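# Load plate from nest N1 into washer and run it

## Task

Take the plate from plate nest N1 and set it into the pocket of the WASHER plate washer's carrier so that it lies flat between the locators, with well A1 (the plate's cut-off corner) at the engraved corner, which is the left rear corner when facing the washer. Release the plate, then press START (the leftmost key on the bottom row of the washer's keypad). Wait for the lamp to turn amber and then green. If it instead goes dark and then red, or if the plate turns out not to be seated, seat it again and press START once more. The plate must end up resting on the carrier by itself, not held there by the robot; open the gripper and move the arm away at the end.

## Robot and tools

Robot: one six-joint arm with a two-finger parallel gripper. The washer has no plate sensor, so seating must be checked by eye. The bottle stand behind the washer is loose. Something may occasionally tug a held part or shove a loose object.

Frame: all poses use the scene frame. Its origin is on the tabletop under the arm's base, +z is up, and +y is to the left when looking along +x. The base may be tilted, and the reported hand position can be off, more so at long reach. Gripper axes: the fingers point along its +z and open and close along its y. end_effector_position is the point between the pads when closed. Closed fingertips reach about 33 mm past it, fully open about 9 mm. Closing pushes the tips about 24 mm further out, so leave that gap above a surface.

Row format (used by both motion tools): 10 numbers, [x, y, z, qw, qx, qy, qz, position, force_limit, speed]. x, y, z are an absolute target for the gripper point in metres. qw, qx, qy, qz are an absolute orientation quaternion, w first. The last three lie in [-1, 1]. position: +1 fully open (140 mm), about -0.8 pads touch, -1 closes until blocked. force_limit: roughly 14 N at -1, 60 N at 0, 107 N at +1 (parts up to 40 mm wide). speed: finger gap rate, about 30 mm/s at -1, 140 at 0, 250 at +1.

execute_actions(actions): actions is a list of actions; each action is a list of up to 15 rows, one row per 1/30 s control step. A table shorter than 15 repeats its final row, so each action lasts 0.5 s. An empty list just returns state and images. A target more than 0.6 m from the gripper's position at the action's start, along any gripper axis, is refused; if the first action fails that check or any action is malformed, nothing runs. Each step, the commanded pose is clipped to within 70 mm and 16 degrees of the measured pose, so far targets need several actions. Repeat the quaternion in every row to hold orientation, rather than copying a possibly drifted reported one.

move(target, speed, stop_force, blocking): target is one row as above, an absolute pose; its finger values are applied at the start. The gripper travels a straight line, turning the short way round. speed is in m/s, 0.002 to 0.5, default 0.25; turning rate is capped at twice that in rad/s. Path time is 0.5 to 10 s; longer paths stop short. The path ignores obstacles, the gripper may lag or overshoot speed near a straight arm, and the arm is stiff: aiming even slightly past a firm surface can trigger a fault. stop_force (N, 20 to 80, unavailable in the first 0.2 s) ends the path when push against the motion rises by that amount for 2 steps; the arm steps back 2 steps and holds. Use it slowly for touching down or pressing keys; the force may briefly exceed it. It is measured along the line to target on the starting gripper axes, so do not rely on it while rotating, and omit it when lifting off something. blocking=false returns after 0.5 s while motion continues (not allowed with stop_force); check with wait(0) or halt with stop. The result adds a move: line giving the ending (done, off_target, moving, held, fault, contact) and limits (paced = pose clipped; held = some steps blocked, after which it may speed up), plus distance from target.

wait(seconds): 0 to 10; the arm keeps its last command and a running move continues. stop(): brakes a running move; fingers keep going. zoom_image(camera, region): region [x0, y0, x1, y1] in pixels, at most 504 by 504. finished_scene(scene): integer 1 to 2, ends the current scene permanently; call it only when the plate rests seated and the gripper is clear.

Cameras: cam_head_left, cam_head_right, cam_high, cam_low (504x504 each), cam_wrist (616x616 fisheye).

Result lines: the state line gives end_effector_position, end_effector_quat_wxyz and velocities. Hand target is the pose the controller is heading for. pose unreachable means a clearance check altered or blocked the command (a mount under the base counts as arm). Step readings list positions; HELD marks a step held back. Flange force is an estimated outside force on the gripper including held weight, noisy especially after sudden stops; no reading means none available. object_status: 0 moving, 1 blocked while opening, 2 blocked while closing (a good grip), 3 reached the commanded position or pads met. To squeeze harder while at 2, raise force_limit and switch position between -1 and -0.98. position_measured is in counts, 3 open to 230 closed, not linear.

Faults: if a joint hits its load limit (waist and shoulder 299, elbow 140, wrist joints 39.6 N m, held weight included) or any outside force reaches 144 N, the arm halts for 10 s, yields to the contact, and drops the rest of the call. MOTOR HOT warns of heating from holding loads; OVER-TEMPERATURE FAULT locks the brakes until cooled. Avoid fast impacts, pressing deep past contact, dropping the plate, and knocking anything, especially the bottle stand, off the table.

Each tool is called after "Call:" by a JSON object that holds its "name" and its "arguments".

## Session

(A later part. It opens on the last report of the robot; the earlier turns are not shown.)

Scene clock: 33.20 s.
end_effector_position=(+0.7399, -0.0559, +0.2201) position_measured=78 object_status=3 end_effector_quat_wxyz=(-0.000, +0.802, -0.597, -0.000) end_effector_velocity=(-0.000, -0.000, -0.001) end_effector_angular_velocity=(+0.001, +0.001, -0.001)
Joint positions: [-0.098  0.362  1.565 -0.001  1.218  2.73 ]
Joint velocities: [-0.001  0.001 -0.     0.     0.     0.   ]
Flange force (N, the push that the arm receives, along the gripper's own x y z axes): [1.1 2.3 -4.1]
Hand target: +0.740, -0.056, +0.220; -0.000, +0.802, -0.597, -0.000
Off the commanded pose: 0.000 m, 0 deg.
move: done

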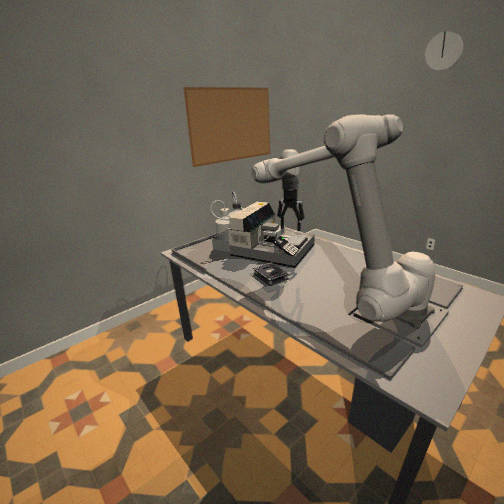

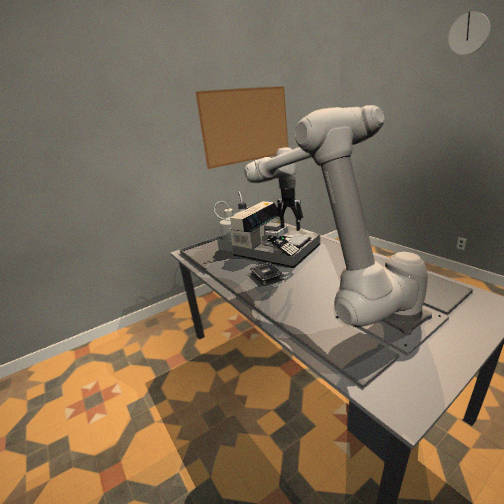

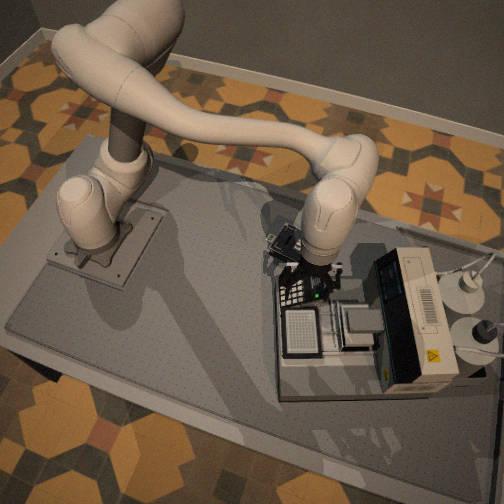

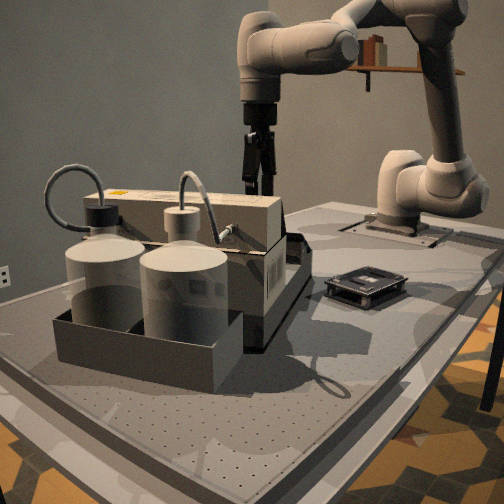

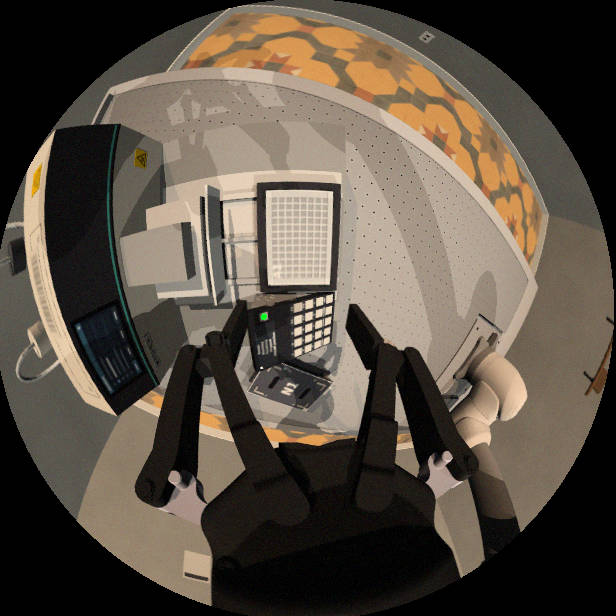

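Call:
{"name": "move", "arguments": {"target": [0.759,-0.117,0.16,0,0.802,-0.5973,0,0.35,-1,0], "speed": 0.15}}

Call:
{"name": "move", "arguments": {"target": [0.759,-0.117,0.133,0,0.802,-0.5973,0,0.35,-1,0], "speed": 0.08}}

Call:
{"name": "execute_actions", "arguments": {"actions": [[[0.759,-0.117,0.133,0,0.802,-0.5973,0,-1,-0.9,-0.9]],[[0.759,-0.117,0.133,0,0.802,-0.5973,0,-1,-0.9,-0.9]],[[0.759,-0.117,0.133,0,0.802,-0.5973,0,0.35,-0.9,-0.7]]]}}

Call:
{"name": "zoom_image", "arguments": {"camera": "cam_wrist", "region": [230, 215, 366, 315]}}

Scene clock: 34.60 s.
end_effector_position=(+0.7589, -0.1171, +0.1598) position_measured=85 object_status=3 end_effector_quat_wxyz=(+0.000, +0.802, -0.597, -0.000) end_effector_velocity=(+0.001, +0.001, +0.001) end_effector_angular_velocity=(+0.000, -0.002, +0.000)
Joint positions: [-0.174  0.437  1.571 -0.002  1.137  2.655]
Joint velocities: [ 0.001 -0.001 -0.002  0.001  0.001  0.   ]
Flange force (N, the push that the arm receives, along the gripper's own x y z axes): [1.1 1.5 -4.8]
Hand target: +0.759, -0.117, +0.160; +0.000, +0.802, -0.597, +0.000
Off the commanded pose: 0.000 m, 0 deg.
move: done

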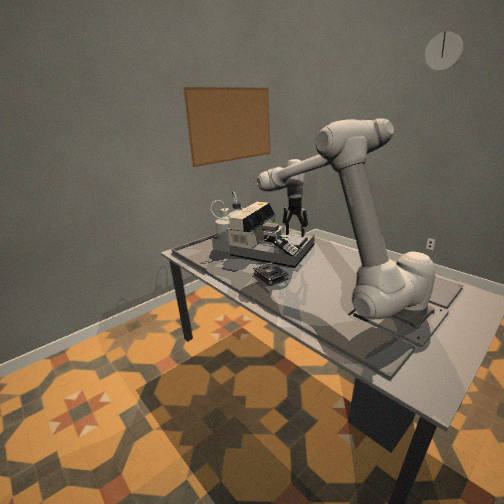

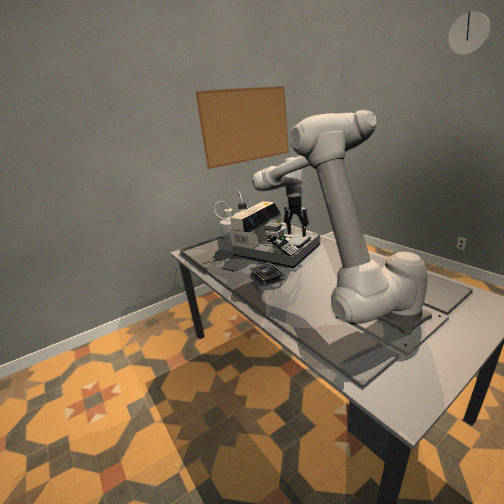

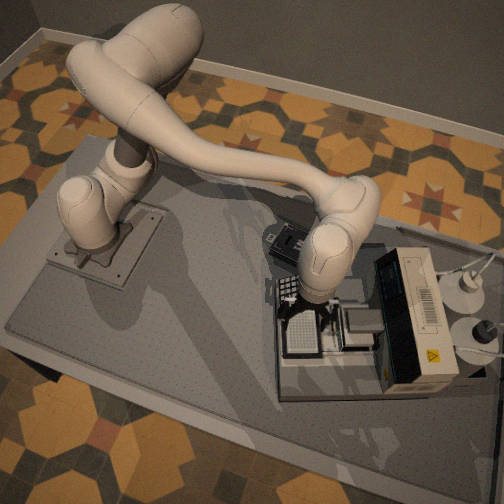

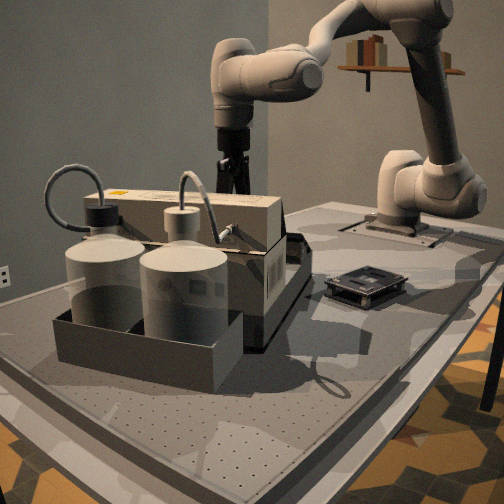

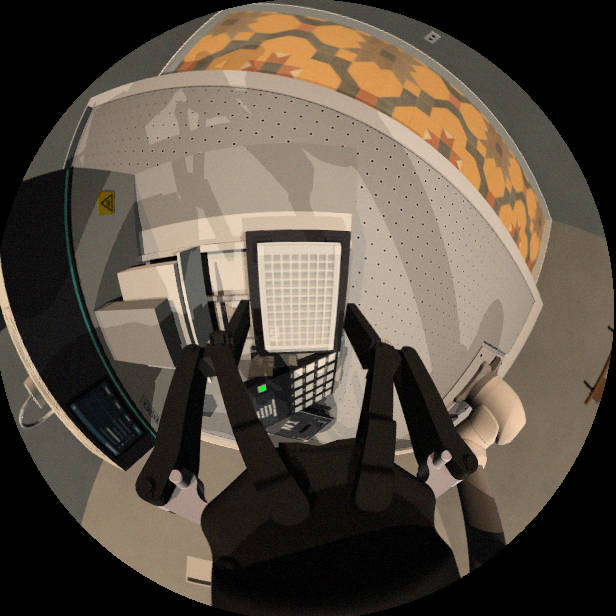

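Scene clock: 35.33 s.
end_effector_position=(+0.7590, -0.1170, +0.1329) position_measured=85 object_status=3 end_effector_quat_wxyz=(+0.000, +0.802, -0.597, -0.000) end_effector_velocity=(-0.000, +0.000, -0.000) end_effector_angular_velocity=(-0.001, +0.000, +0.002)
Joint positions: [-0.174  0.457  1.595 -0.002  1.093  2.655]
Joint velocities: [ 0.001 -0.     0.    -0.001  0.    -0.   ]
Flange force (N, the push that the arm receives, along the gripper's own x y z axes): [0.2 2.7 -3.9]
Hand target: +0.759, -0.117, +0.133; +0.000, +0.802, -0.597, +0.000
Off the commanded pose: 0.000 m, 0 deg.
move: done

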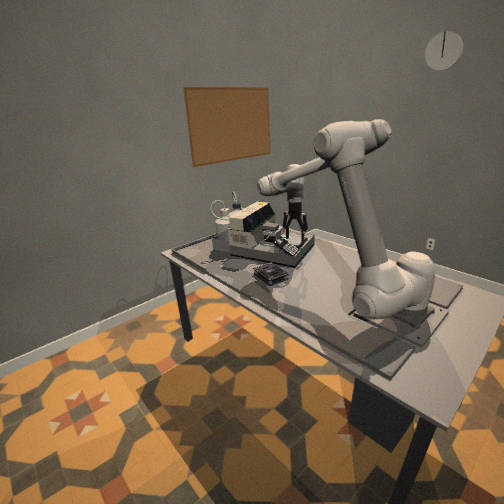

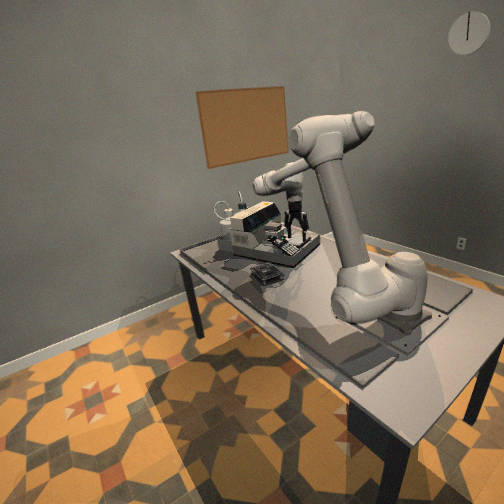

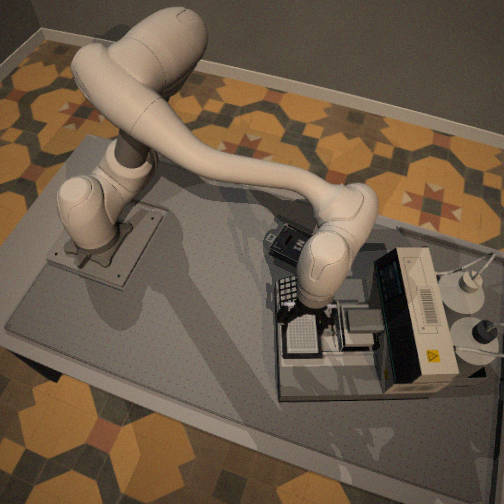

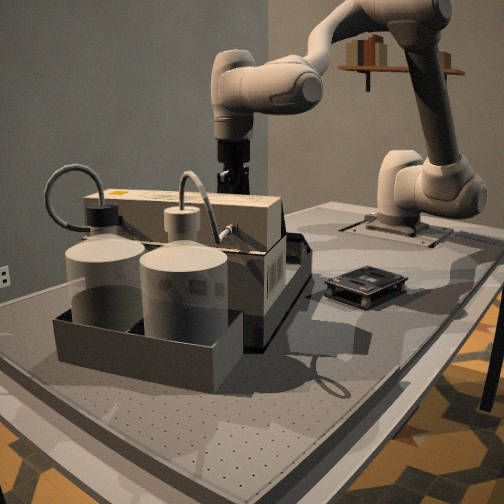

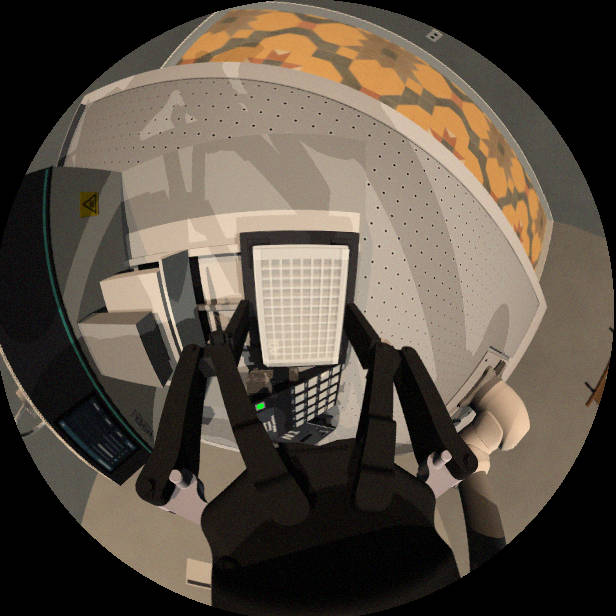

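Scene clock: 36.83 s.
end_effector_position=(+0.7590, -0.1170, +0.1329) position_measured=85 object_status=3 end_effector_quat_wxyz=(-0.000, +0.802, -0.597, -0.000) end_effector_velocity=(-0.000, +0.000, +0.001) end_effector_angular_velocity=(+0.000, +0.000, +0.001)
Joint positions: [-0.174  0.457  1.595 -0.001  1.093  2.655]
Joint velocities: [ 0.    -0.001 -0.     0.     0.001 -0.001]
Flange force (N, the push that the arm receives, along the gripper's own x y z axes): [0.3 2.0 -4.3]
Flange force at the end of the 1st action (N, along the gripper's axes at the end of the call): [-0.1 11.4 -18.5]
Flange force at the end of the 2nd action (N, along the gripper's axes at the end of the call): [0.0 11.8 -19.6]
Hand target: +0.759, -0.117, +0.133; -0.000, +0.802, -0.597, -0.000
Off the commanded pose: 0.000 m, 0 deg.
Step readings (end_effector_position; steps 1 to 15: 1st action; 16 to 30: 2nd action; 31 to 45: 3rd action):
0: (+0.7590, -0.1170, +0.1329)
1: (+0.7590, -0.1170, +0.1329)
2: (+0.7590, -0.1170, +0.1329)
4: (+0.7590, -0.1170, +0.1329)
8: (+0.7590, -0.1170, +0.1330)
15: (+0.7590, -0.1170, +0.1331)
16: (+0.7590, -0.1170, +0.1331)
17: (+0.7590, -0.1170, +0.1331)
19: (+0.7590, -0.1170, +0.1331)
23: (+0.7590, -0.1170, +0.1331)
30: (+0.7590, -0.1170, +0.1330)
31: (+0.7590, -0.1170, +0.1330)
32: (+0.7590, -0.1170, +0.1330)
34: (+0.7590, -0.1170, +0.1329)
38: (+0.7590, -0.1170, +0.1329)
45: end_effector_position above

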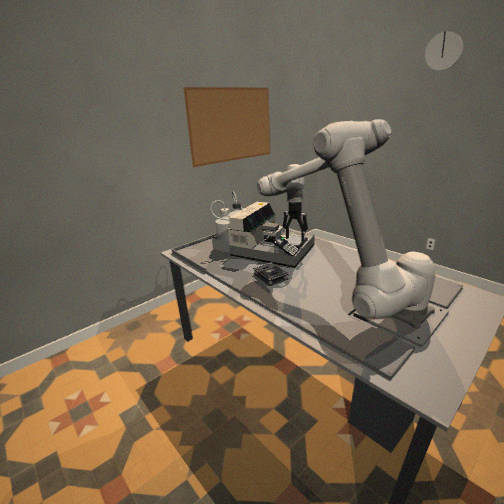

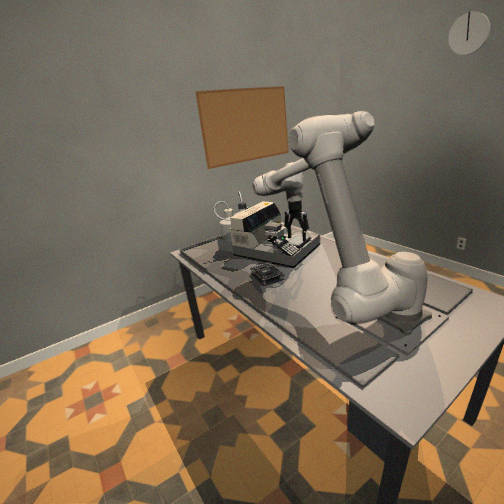

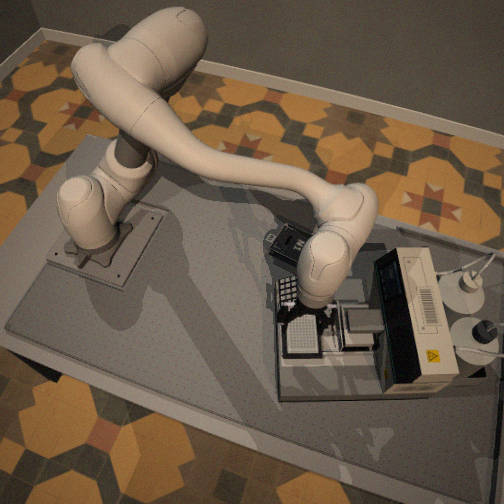

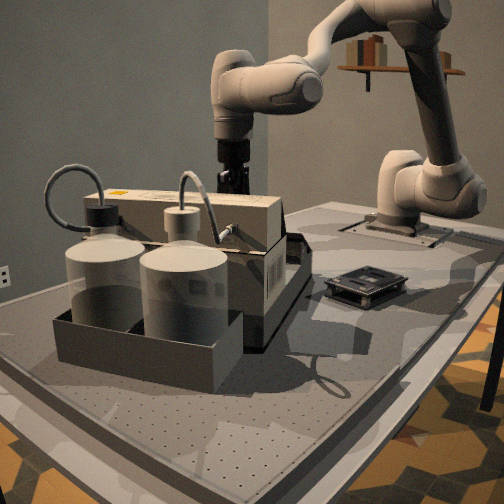

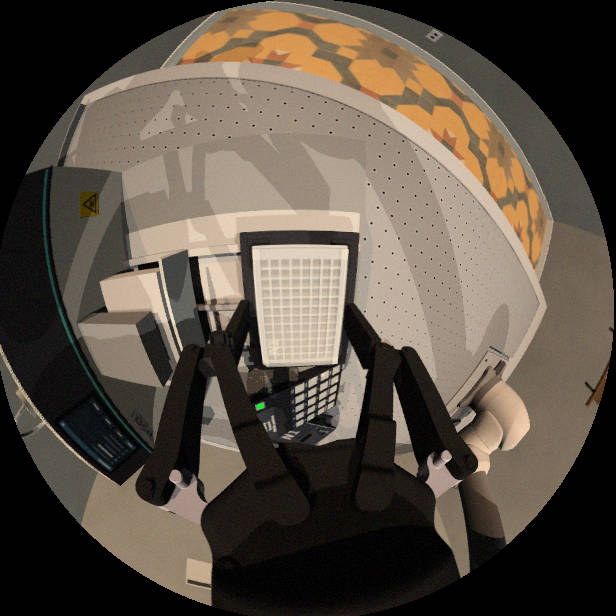

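Region (230, 215, 366, 315) of cam_wrist's 616x616 image, scaled by 3.706, with more detail than that image has; it fills the top 371 rows of this view, and the rest is white.

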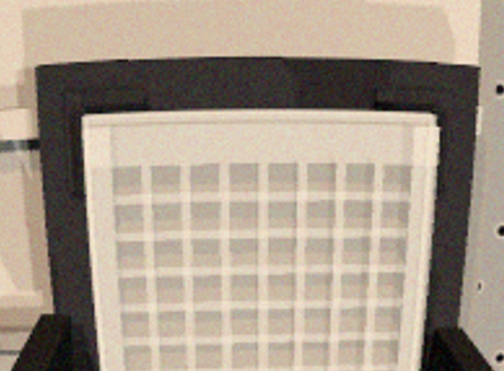

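Call:
{"name": "move", "arguments": {"target": [0.75,-0.10,0.2,0,0.802,-0.5973,0,0.35,0,0], "speed": 0.2}}

Call:
{"name": "move", "arguments": {"target": [0.668,0.022,0.165,0,0.802,-0.5973,0,-1,0,0.5], "speed": 0.2}}

Call:
{"name": "zoom_image", "arguments": {"camera": "cam_wrist", "region": [220, 220, 380, 380]}}

Call:
{"name": "zoom_image", "arguments": {"camera": "cam_head_right", "region": [255, 200, 335, 270]}}

Scene clock: 38.43 s.
end_effector_position=(+0.7499, -0.0999, +0.2001) position_measured=85 object_status=3 end_effector_quat_wxyz=(-0.000, +0.802, -0.597, -0.000) end_effector_velocity=(+0.000, +0.000, -0.000) end_effector_angular_velocity=(+0.001, -0.000, -0.001)
Joint positions: [-0.154  0.395  1.556 -0.001  1.194  2.674]
Joint velocities: [-0.     0.001 -0.     0.001 -0.    -0.   ]
Flange force (N, the push that the arm receives, along the gripper's own x y z axes): [0.9 1.9 -4.5]
Hand target: +0.750, -0.100, +0.200; -0.000, +0.802, -0.597, -0.000
Off the commanded pose: 0.000 m, 0 deg.
move: done

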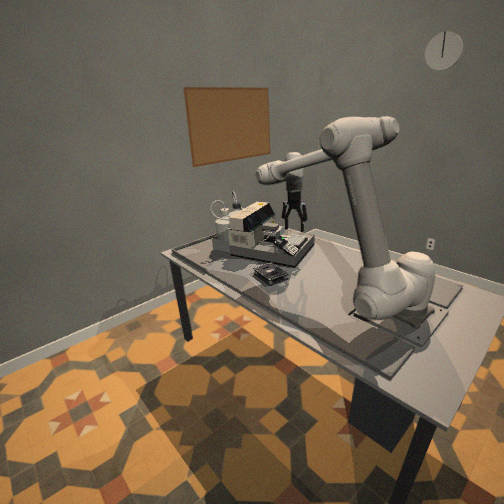

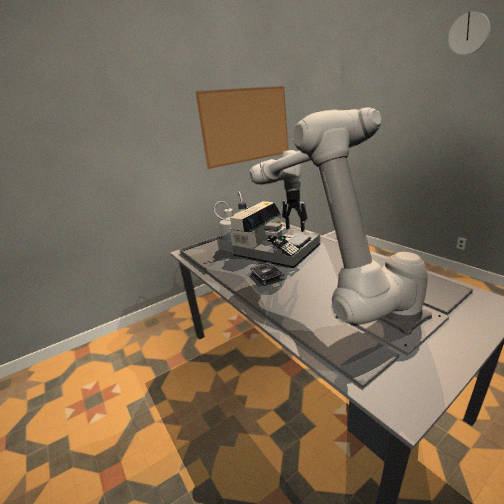

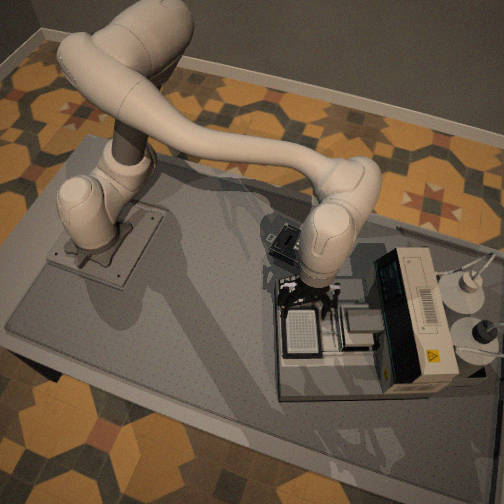

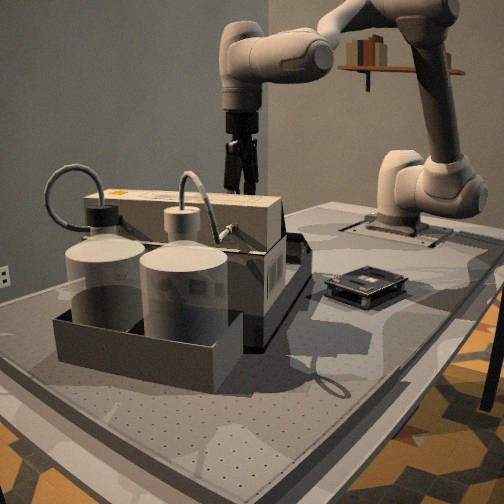

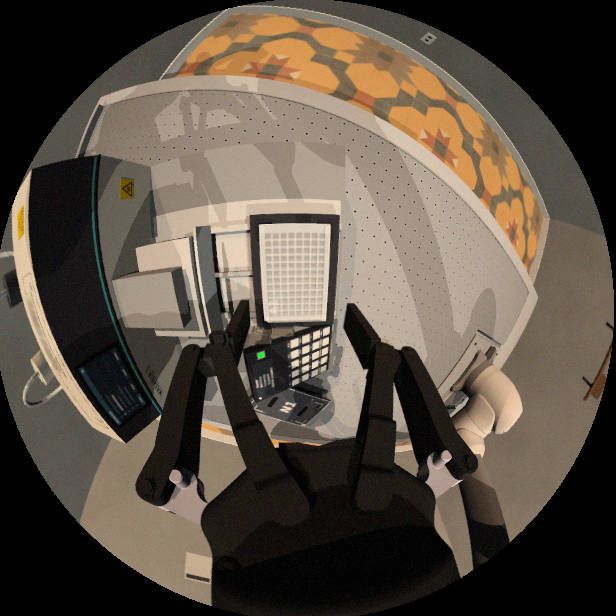

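Scene clock: 39.53 s.
end_effector_position=(+0.6682, +0.0221, +0.1649) position_measured=233 object_status=3 end_effector_quat_wxyz=(+0.000, +0.802, -0.597, -0.000) end_effector_velocity=(+0.000, -0.001, +0.001) end_effector_angular_velocity=(-0.003, -0.002, +0.001)
Joint positions: [ 0.005  0.289  1.774 -0.001  1.082  2.834]
Joint velocities: [ 0.    -0.001  0.    -0.003 -0.001  0.001]
Flange force (N, the push that the arm receives, along the gripper's own x y z axes): [-1.0 1.8 -5.0]
Hand target: +0.668, +0.022, +0.165; +0.000, +0.802, -0.597, -0.000
Off the commanded pose: 0.000 m, 0 deg.
move: done

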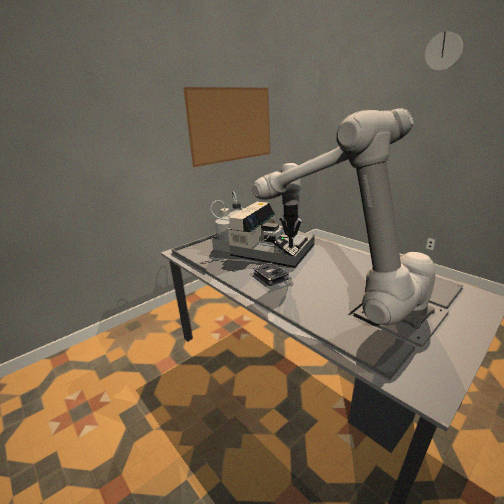

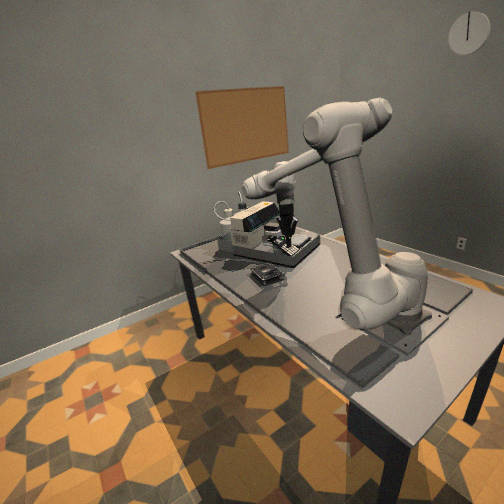

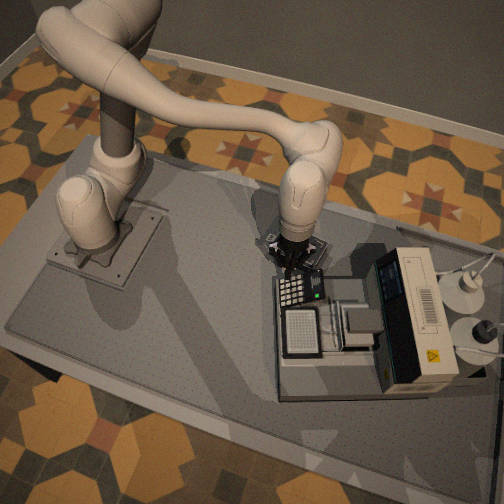

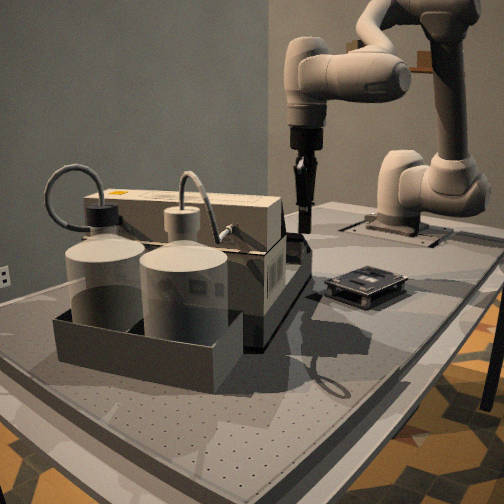

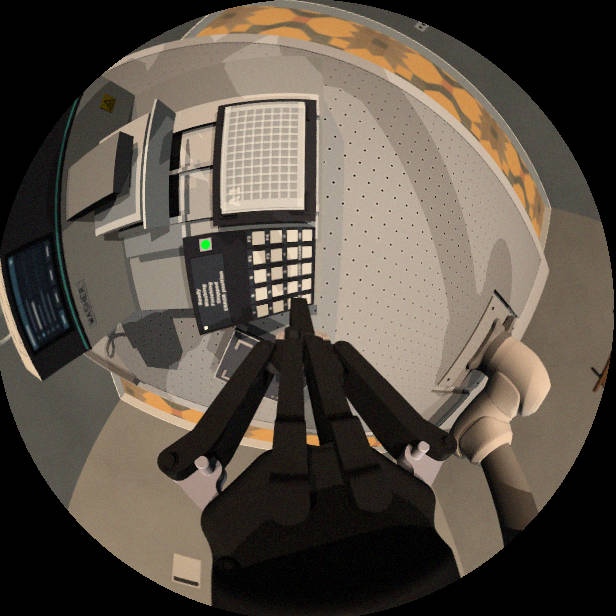

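Region (220, 220, 380, 380) of cam_wrist's 616x616 image, scaled by 3.150, with more detail than that image has.

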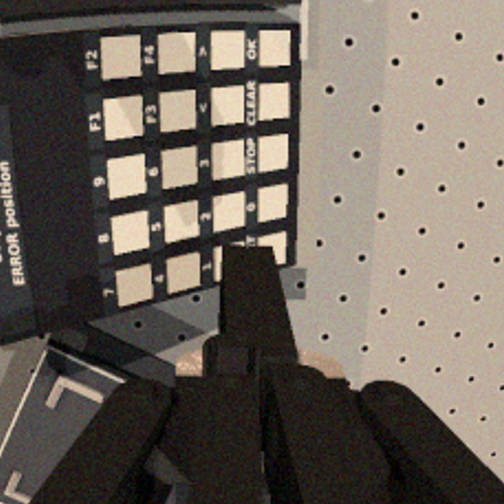

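Region (255, 200, 335, 270) of cam_head_right's 504x504 image, scaled by 6.300, with more detail than that image has; it fills the top 441 rows of this view, and the rest is white.

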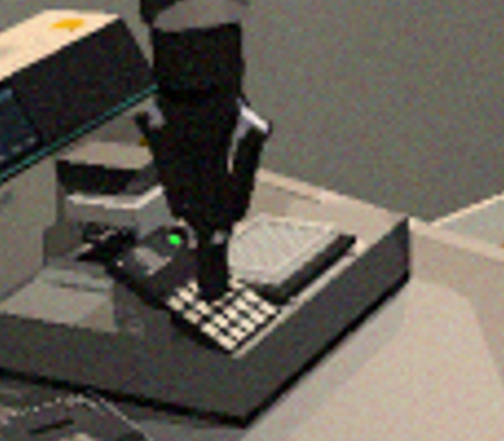

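Call:
{"name": "move", "arguments": {"target": [0.655,0.0243,0.135,0,0.802,-0.5973,0,-1,0,0.5], "speed": 0.06}}

Call:
{"name": "zoom_image", "arguments": {"camera": "cam_wrist", "region": [240, 230, 360, 350]}}

Call:
{"name": "zoom_image", "arguments": {"camera": "cam_head_right", "region": [270, 225, 315, 265]}}

Scene clock: 40.77 s.
end_effector_position=(+0.6551, +0.0243, +0.1349) position_measured=233 object_status=3 end_effector_quat_wxyz=(+0.000, +0.802, -0.597, +0.000) end_effector_velocity=(-0.000, -0.000, -0.000) end_effector_angular_velocity=(-0.001, +0.001, +0.001)
Joint positions: [ 0.008  0.295  1.828 -0.001  1.023  2.837]
Joint velocities: [-0.     0.001 -0.    -0.001  0.001 -0.   ]
Flange force (N, the push that the arm receives, along the gripper's own x y z axes): [1.3 2.4 -4.1]
Hand target: +0.655, +0.024, +0.135; +0.000, +0.802, -0.597, +0.000
Off the commanded pose: 0.000 m, 0 deg.
move: done

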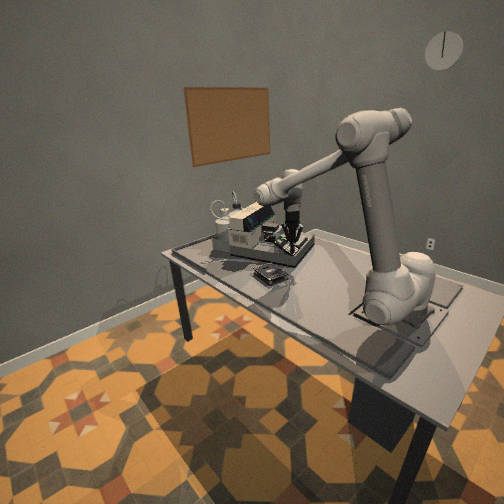

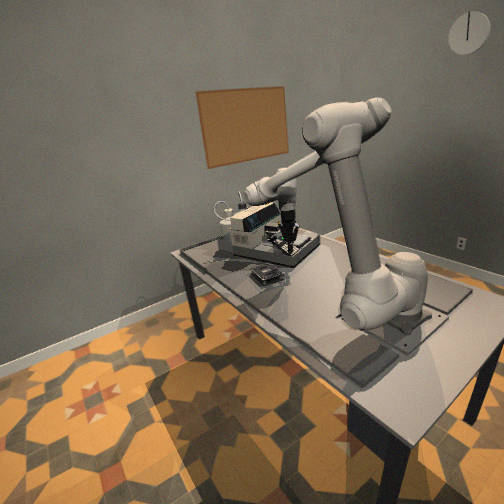

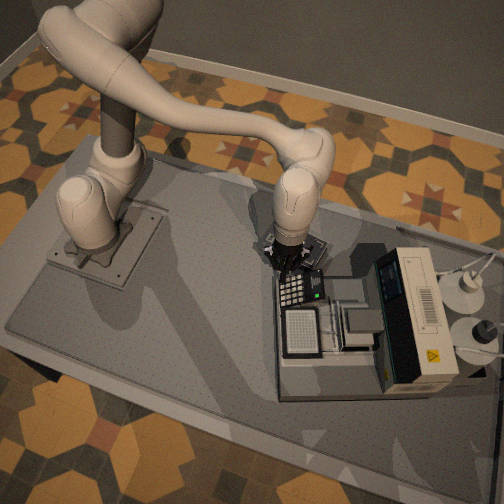

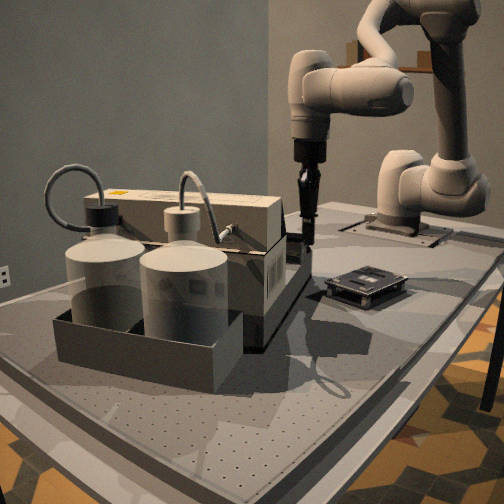

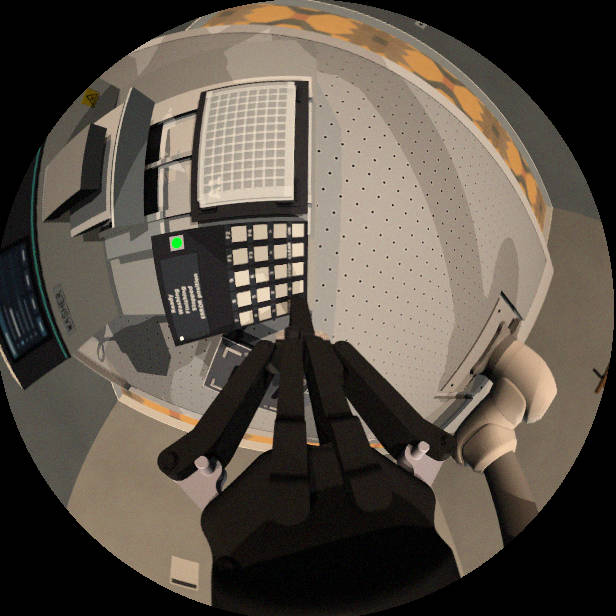

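Region (240, 230, 360, 350) of cam_wrist's 616x616 image, scaled by 4.200, with more detail than that image has.

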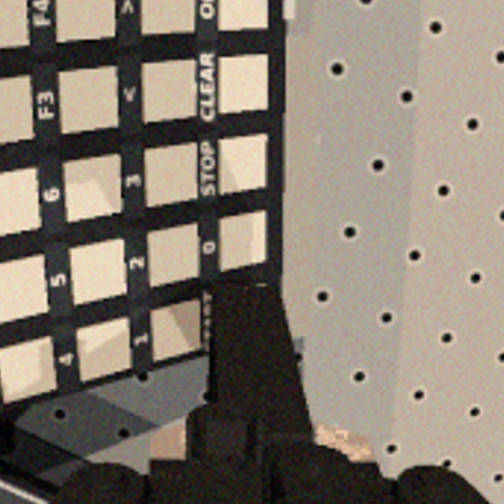

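Region (270, 225, 315, 265) of cam_head_right's 504x504 image, scaled by 11.200, with more detail than that image has.

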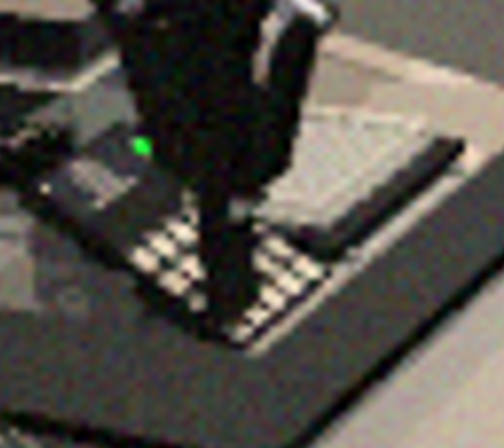

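Call:
{"name": "move", "arguments": {"target": [0.6512,0.0263,0.131,0,0.802,-0.5973,0,-1,0,0.5], "speed": 0.03}}

Call:
{"name": "move", "arguments": {"target": [0.6512,0.0263,0.10,0,0.802,-0.5973,0,-1,0,0.5], "speed": 0.008, "stop_force": 20}}

Call:
{"name": "zoom_image", "arguments": {"camera": "cam_wrist", "region": [140, 200, 360, 350]}}

Scene clock: 41.70 s.
end_effector_position=(+0.6512, +0.0263, +0.1310) position_measured=233 object_status=3 end_effector_quat_wxyz=(+0.000, +0.802, -0.597, +0.000) end_effector_velocity=(+0.001, +0.000, +0.000) end_effector_angular_velocity=(+0.000, -0.002, +0.000)
Joint positions: [ 0.011  0.293  1.839 -0.001  1.014  2.839]
Joint velocities: [-0.    -0.    -0.001  0.001 -0.001 -0.001]
Flange force (N, the push that the arm receives, along the gripper's own x y z axes): [-0.8 1.6 -5.0]
Hand target: +0.651, +0.026, +0.131; +0.000, +0.802, -0.597, +0.000
Off the commanded pose: 0.000 m, 0 deg.
move: done

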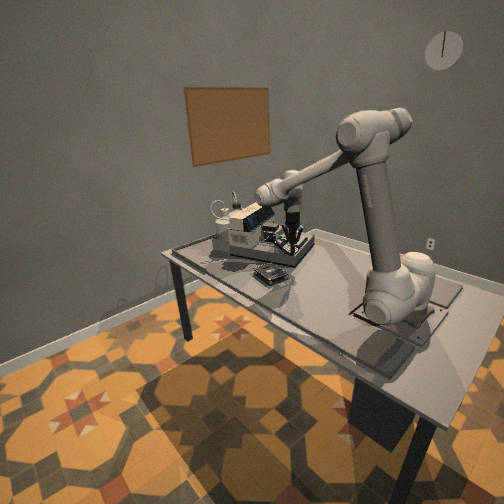

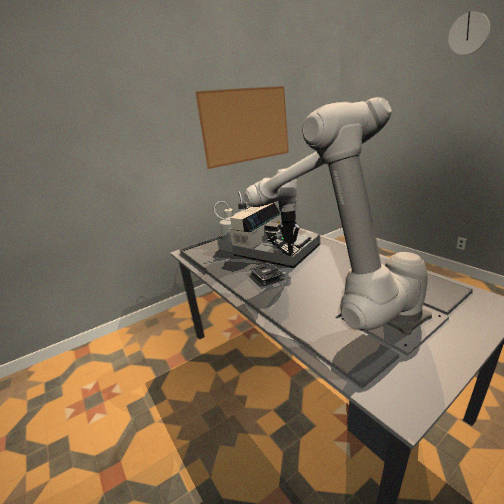

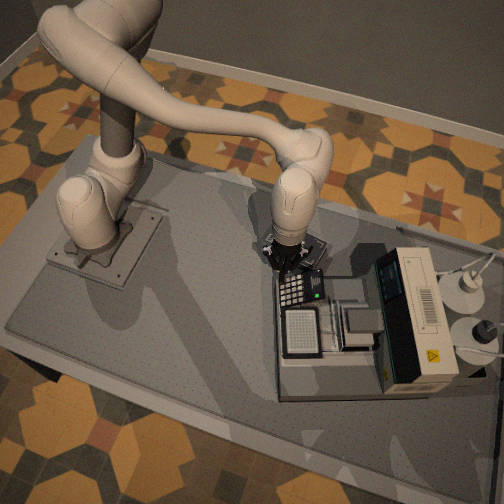

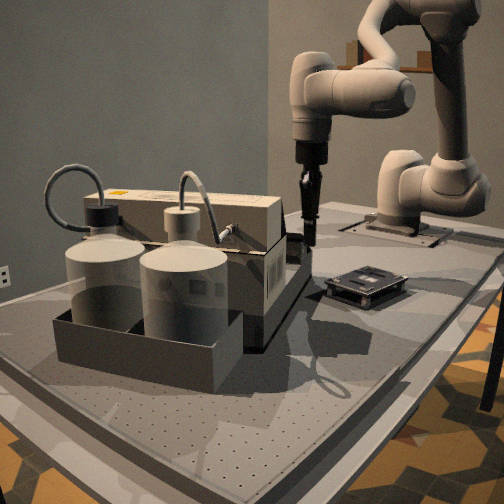

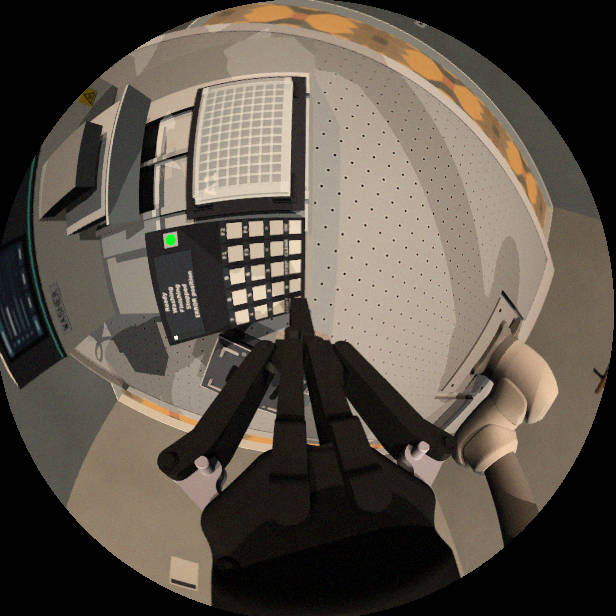

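Scene clock: 42.60 s.
end_effector_position=(+0.6511, +0.0263, +0.1262) position_measured=233 object_status=3 end_effector_quat_wxyz=(+0.000, +0.802, -0.597, -0.000) end_effector_velocity=(-0.000, +0.001, +0.001) end_effector_angular_velocity=(-0.000, +0.002, +0.001)
Joint positions: [ 0.011  0.297  1.843 -0.001  1.005  2.839]
Joint velocities: [ 0.001  0.    -0.002 -0.001  0.004 -0.   ]
Flange force (N, the push that the arm receives, along the gripper's own x y z axes): [0.0 0.0 -30.0]
Hand target: +0.651, +0.026, +0.126; -0.000, +0.802, -0.597, +0.000
Off the commanded pose: 0.026 m, 0 deg.
move: contact

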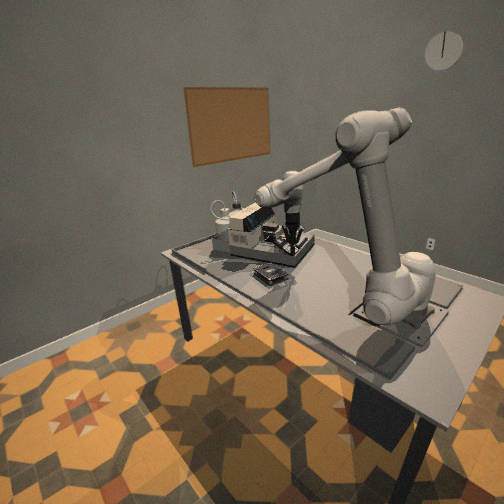

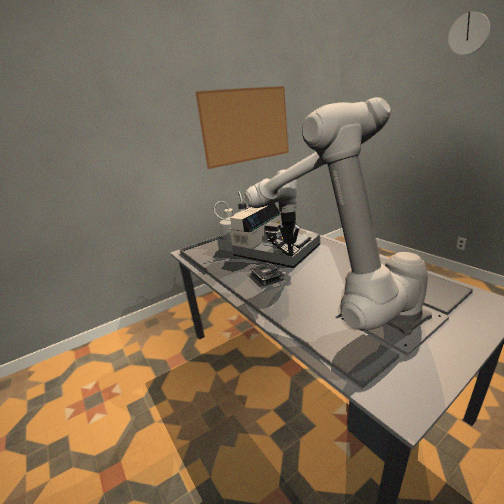

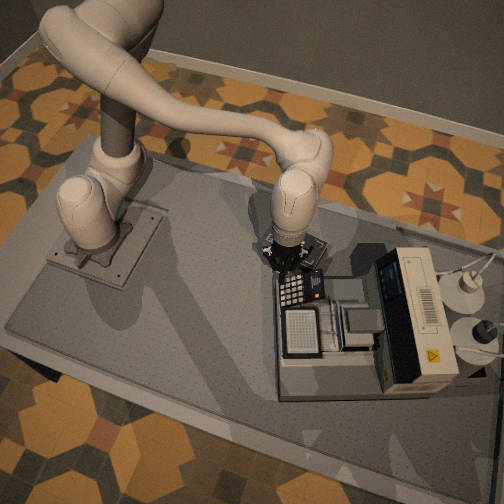

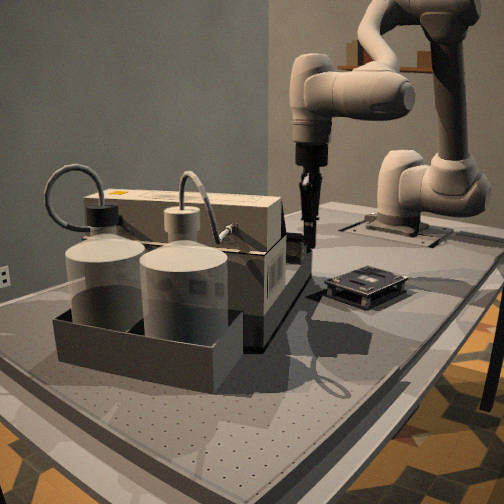

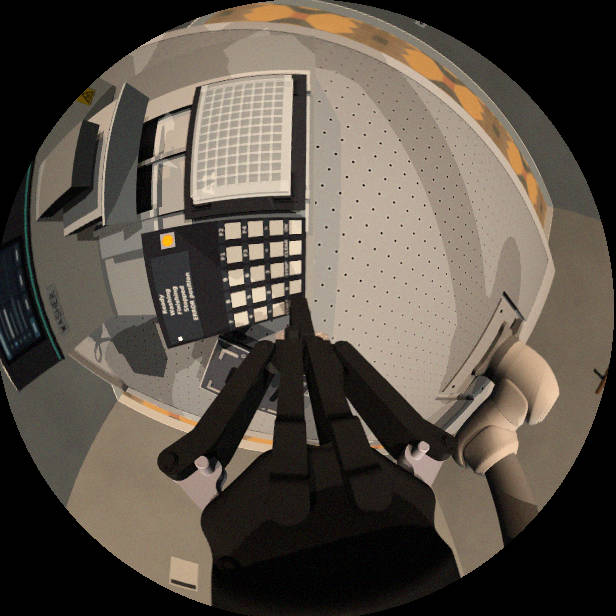

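Region (140, 200, 360, 350) of cam_wrist's 616x616 image, scaled by 2.291, with more detail than that image has; it fills the top 344 rows of this view, and the rest is white.

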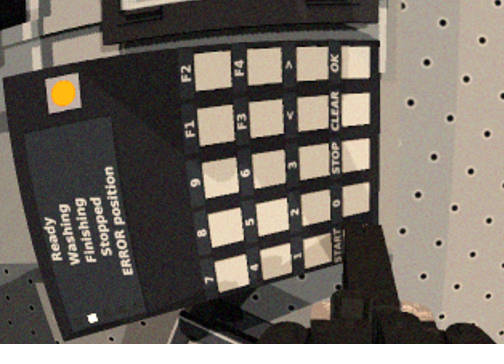

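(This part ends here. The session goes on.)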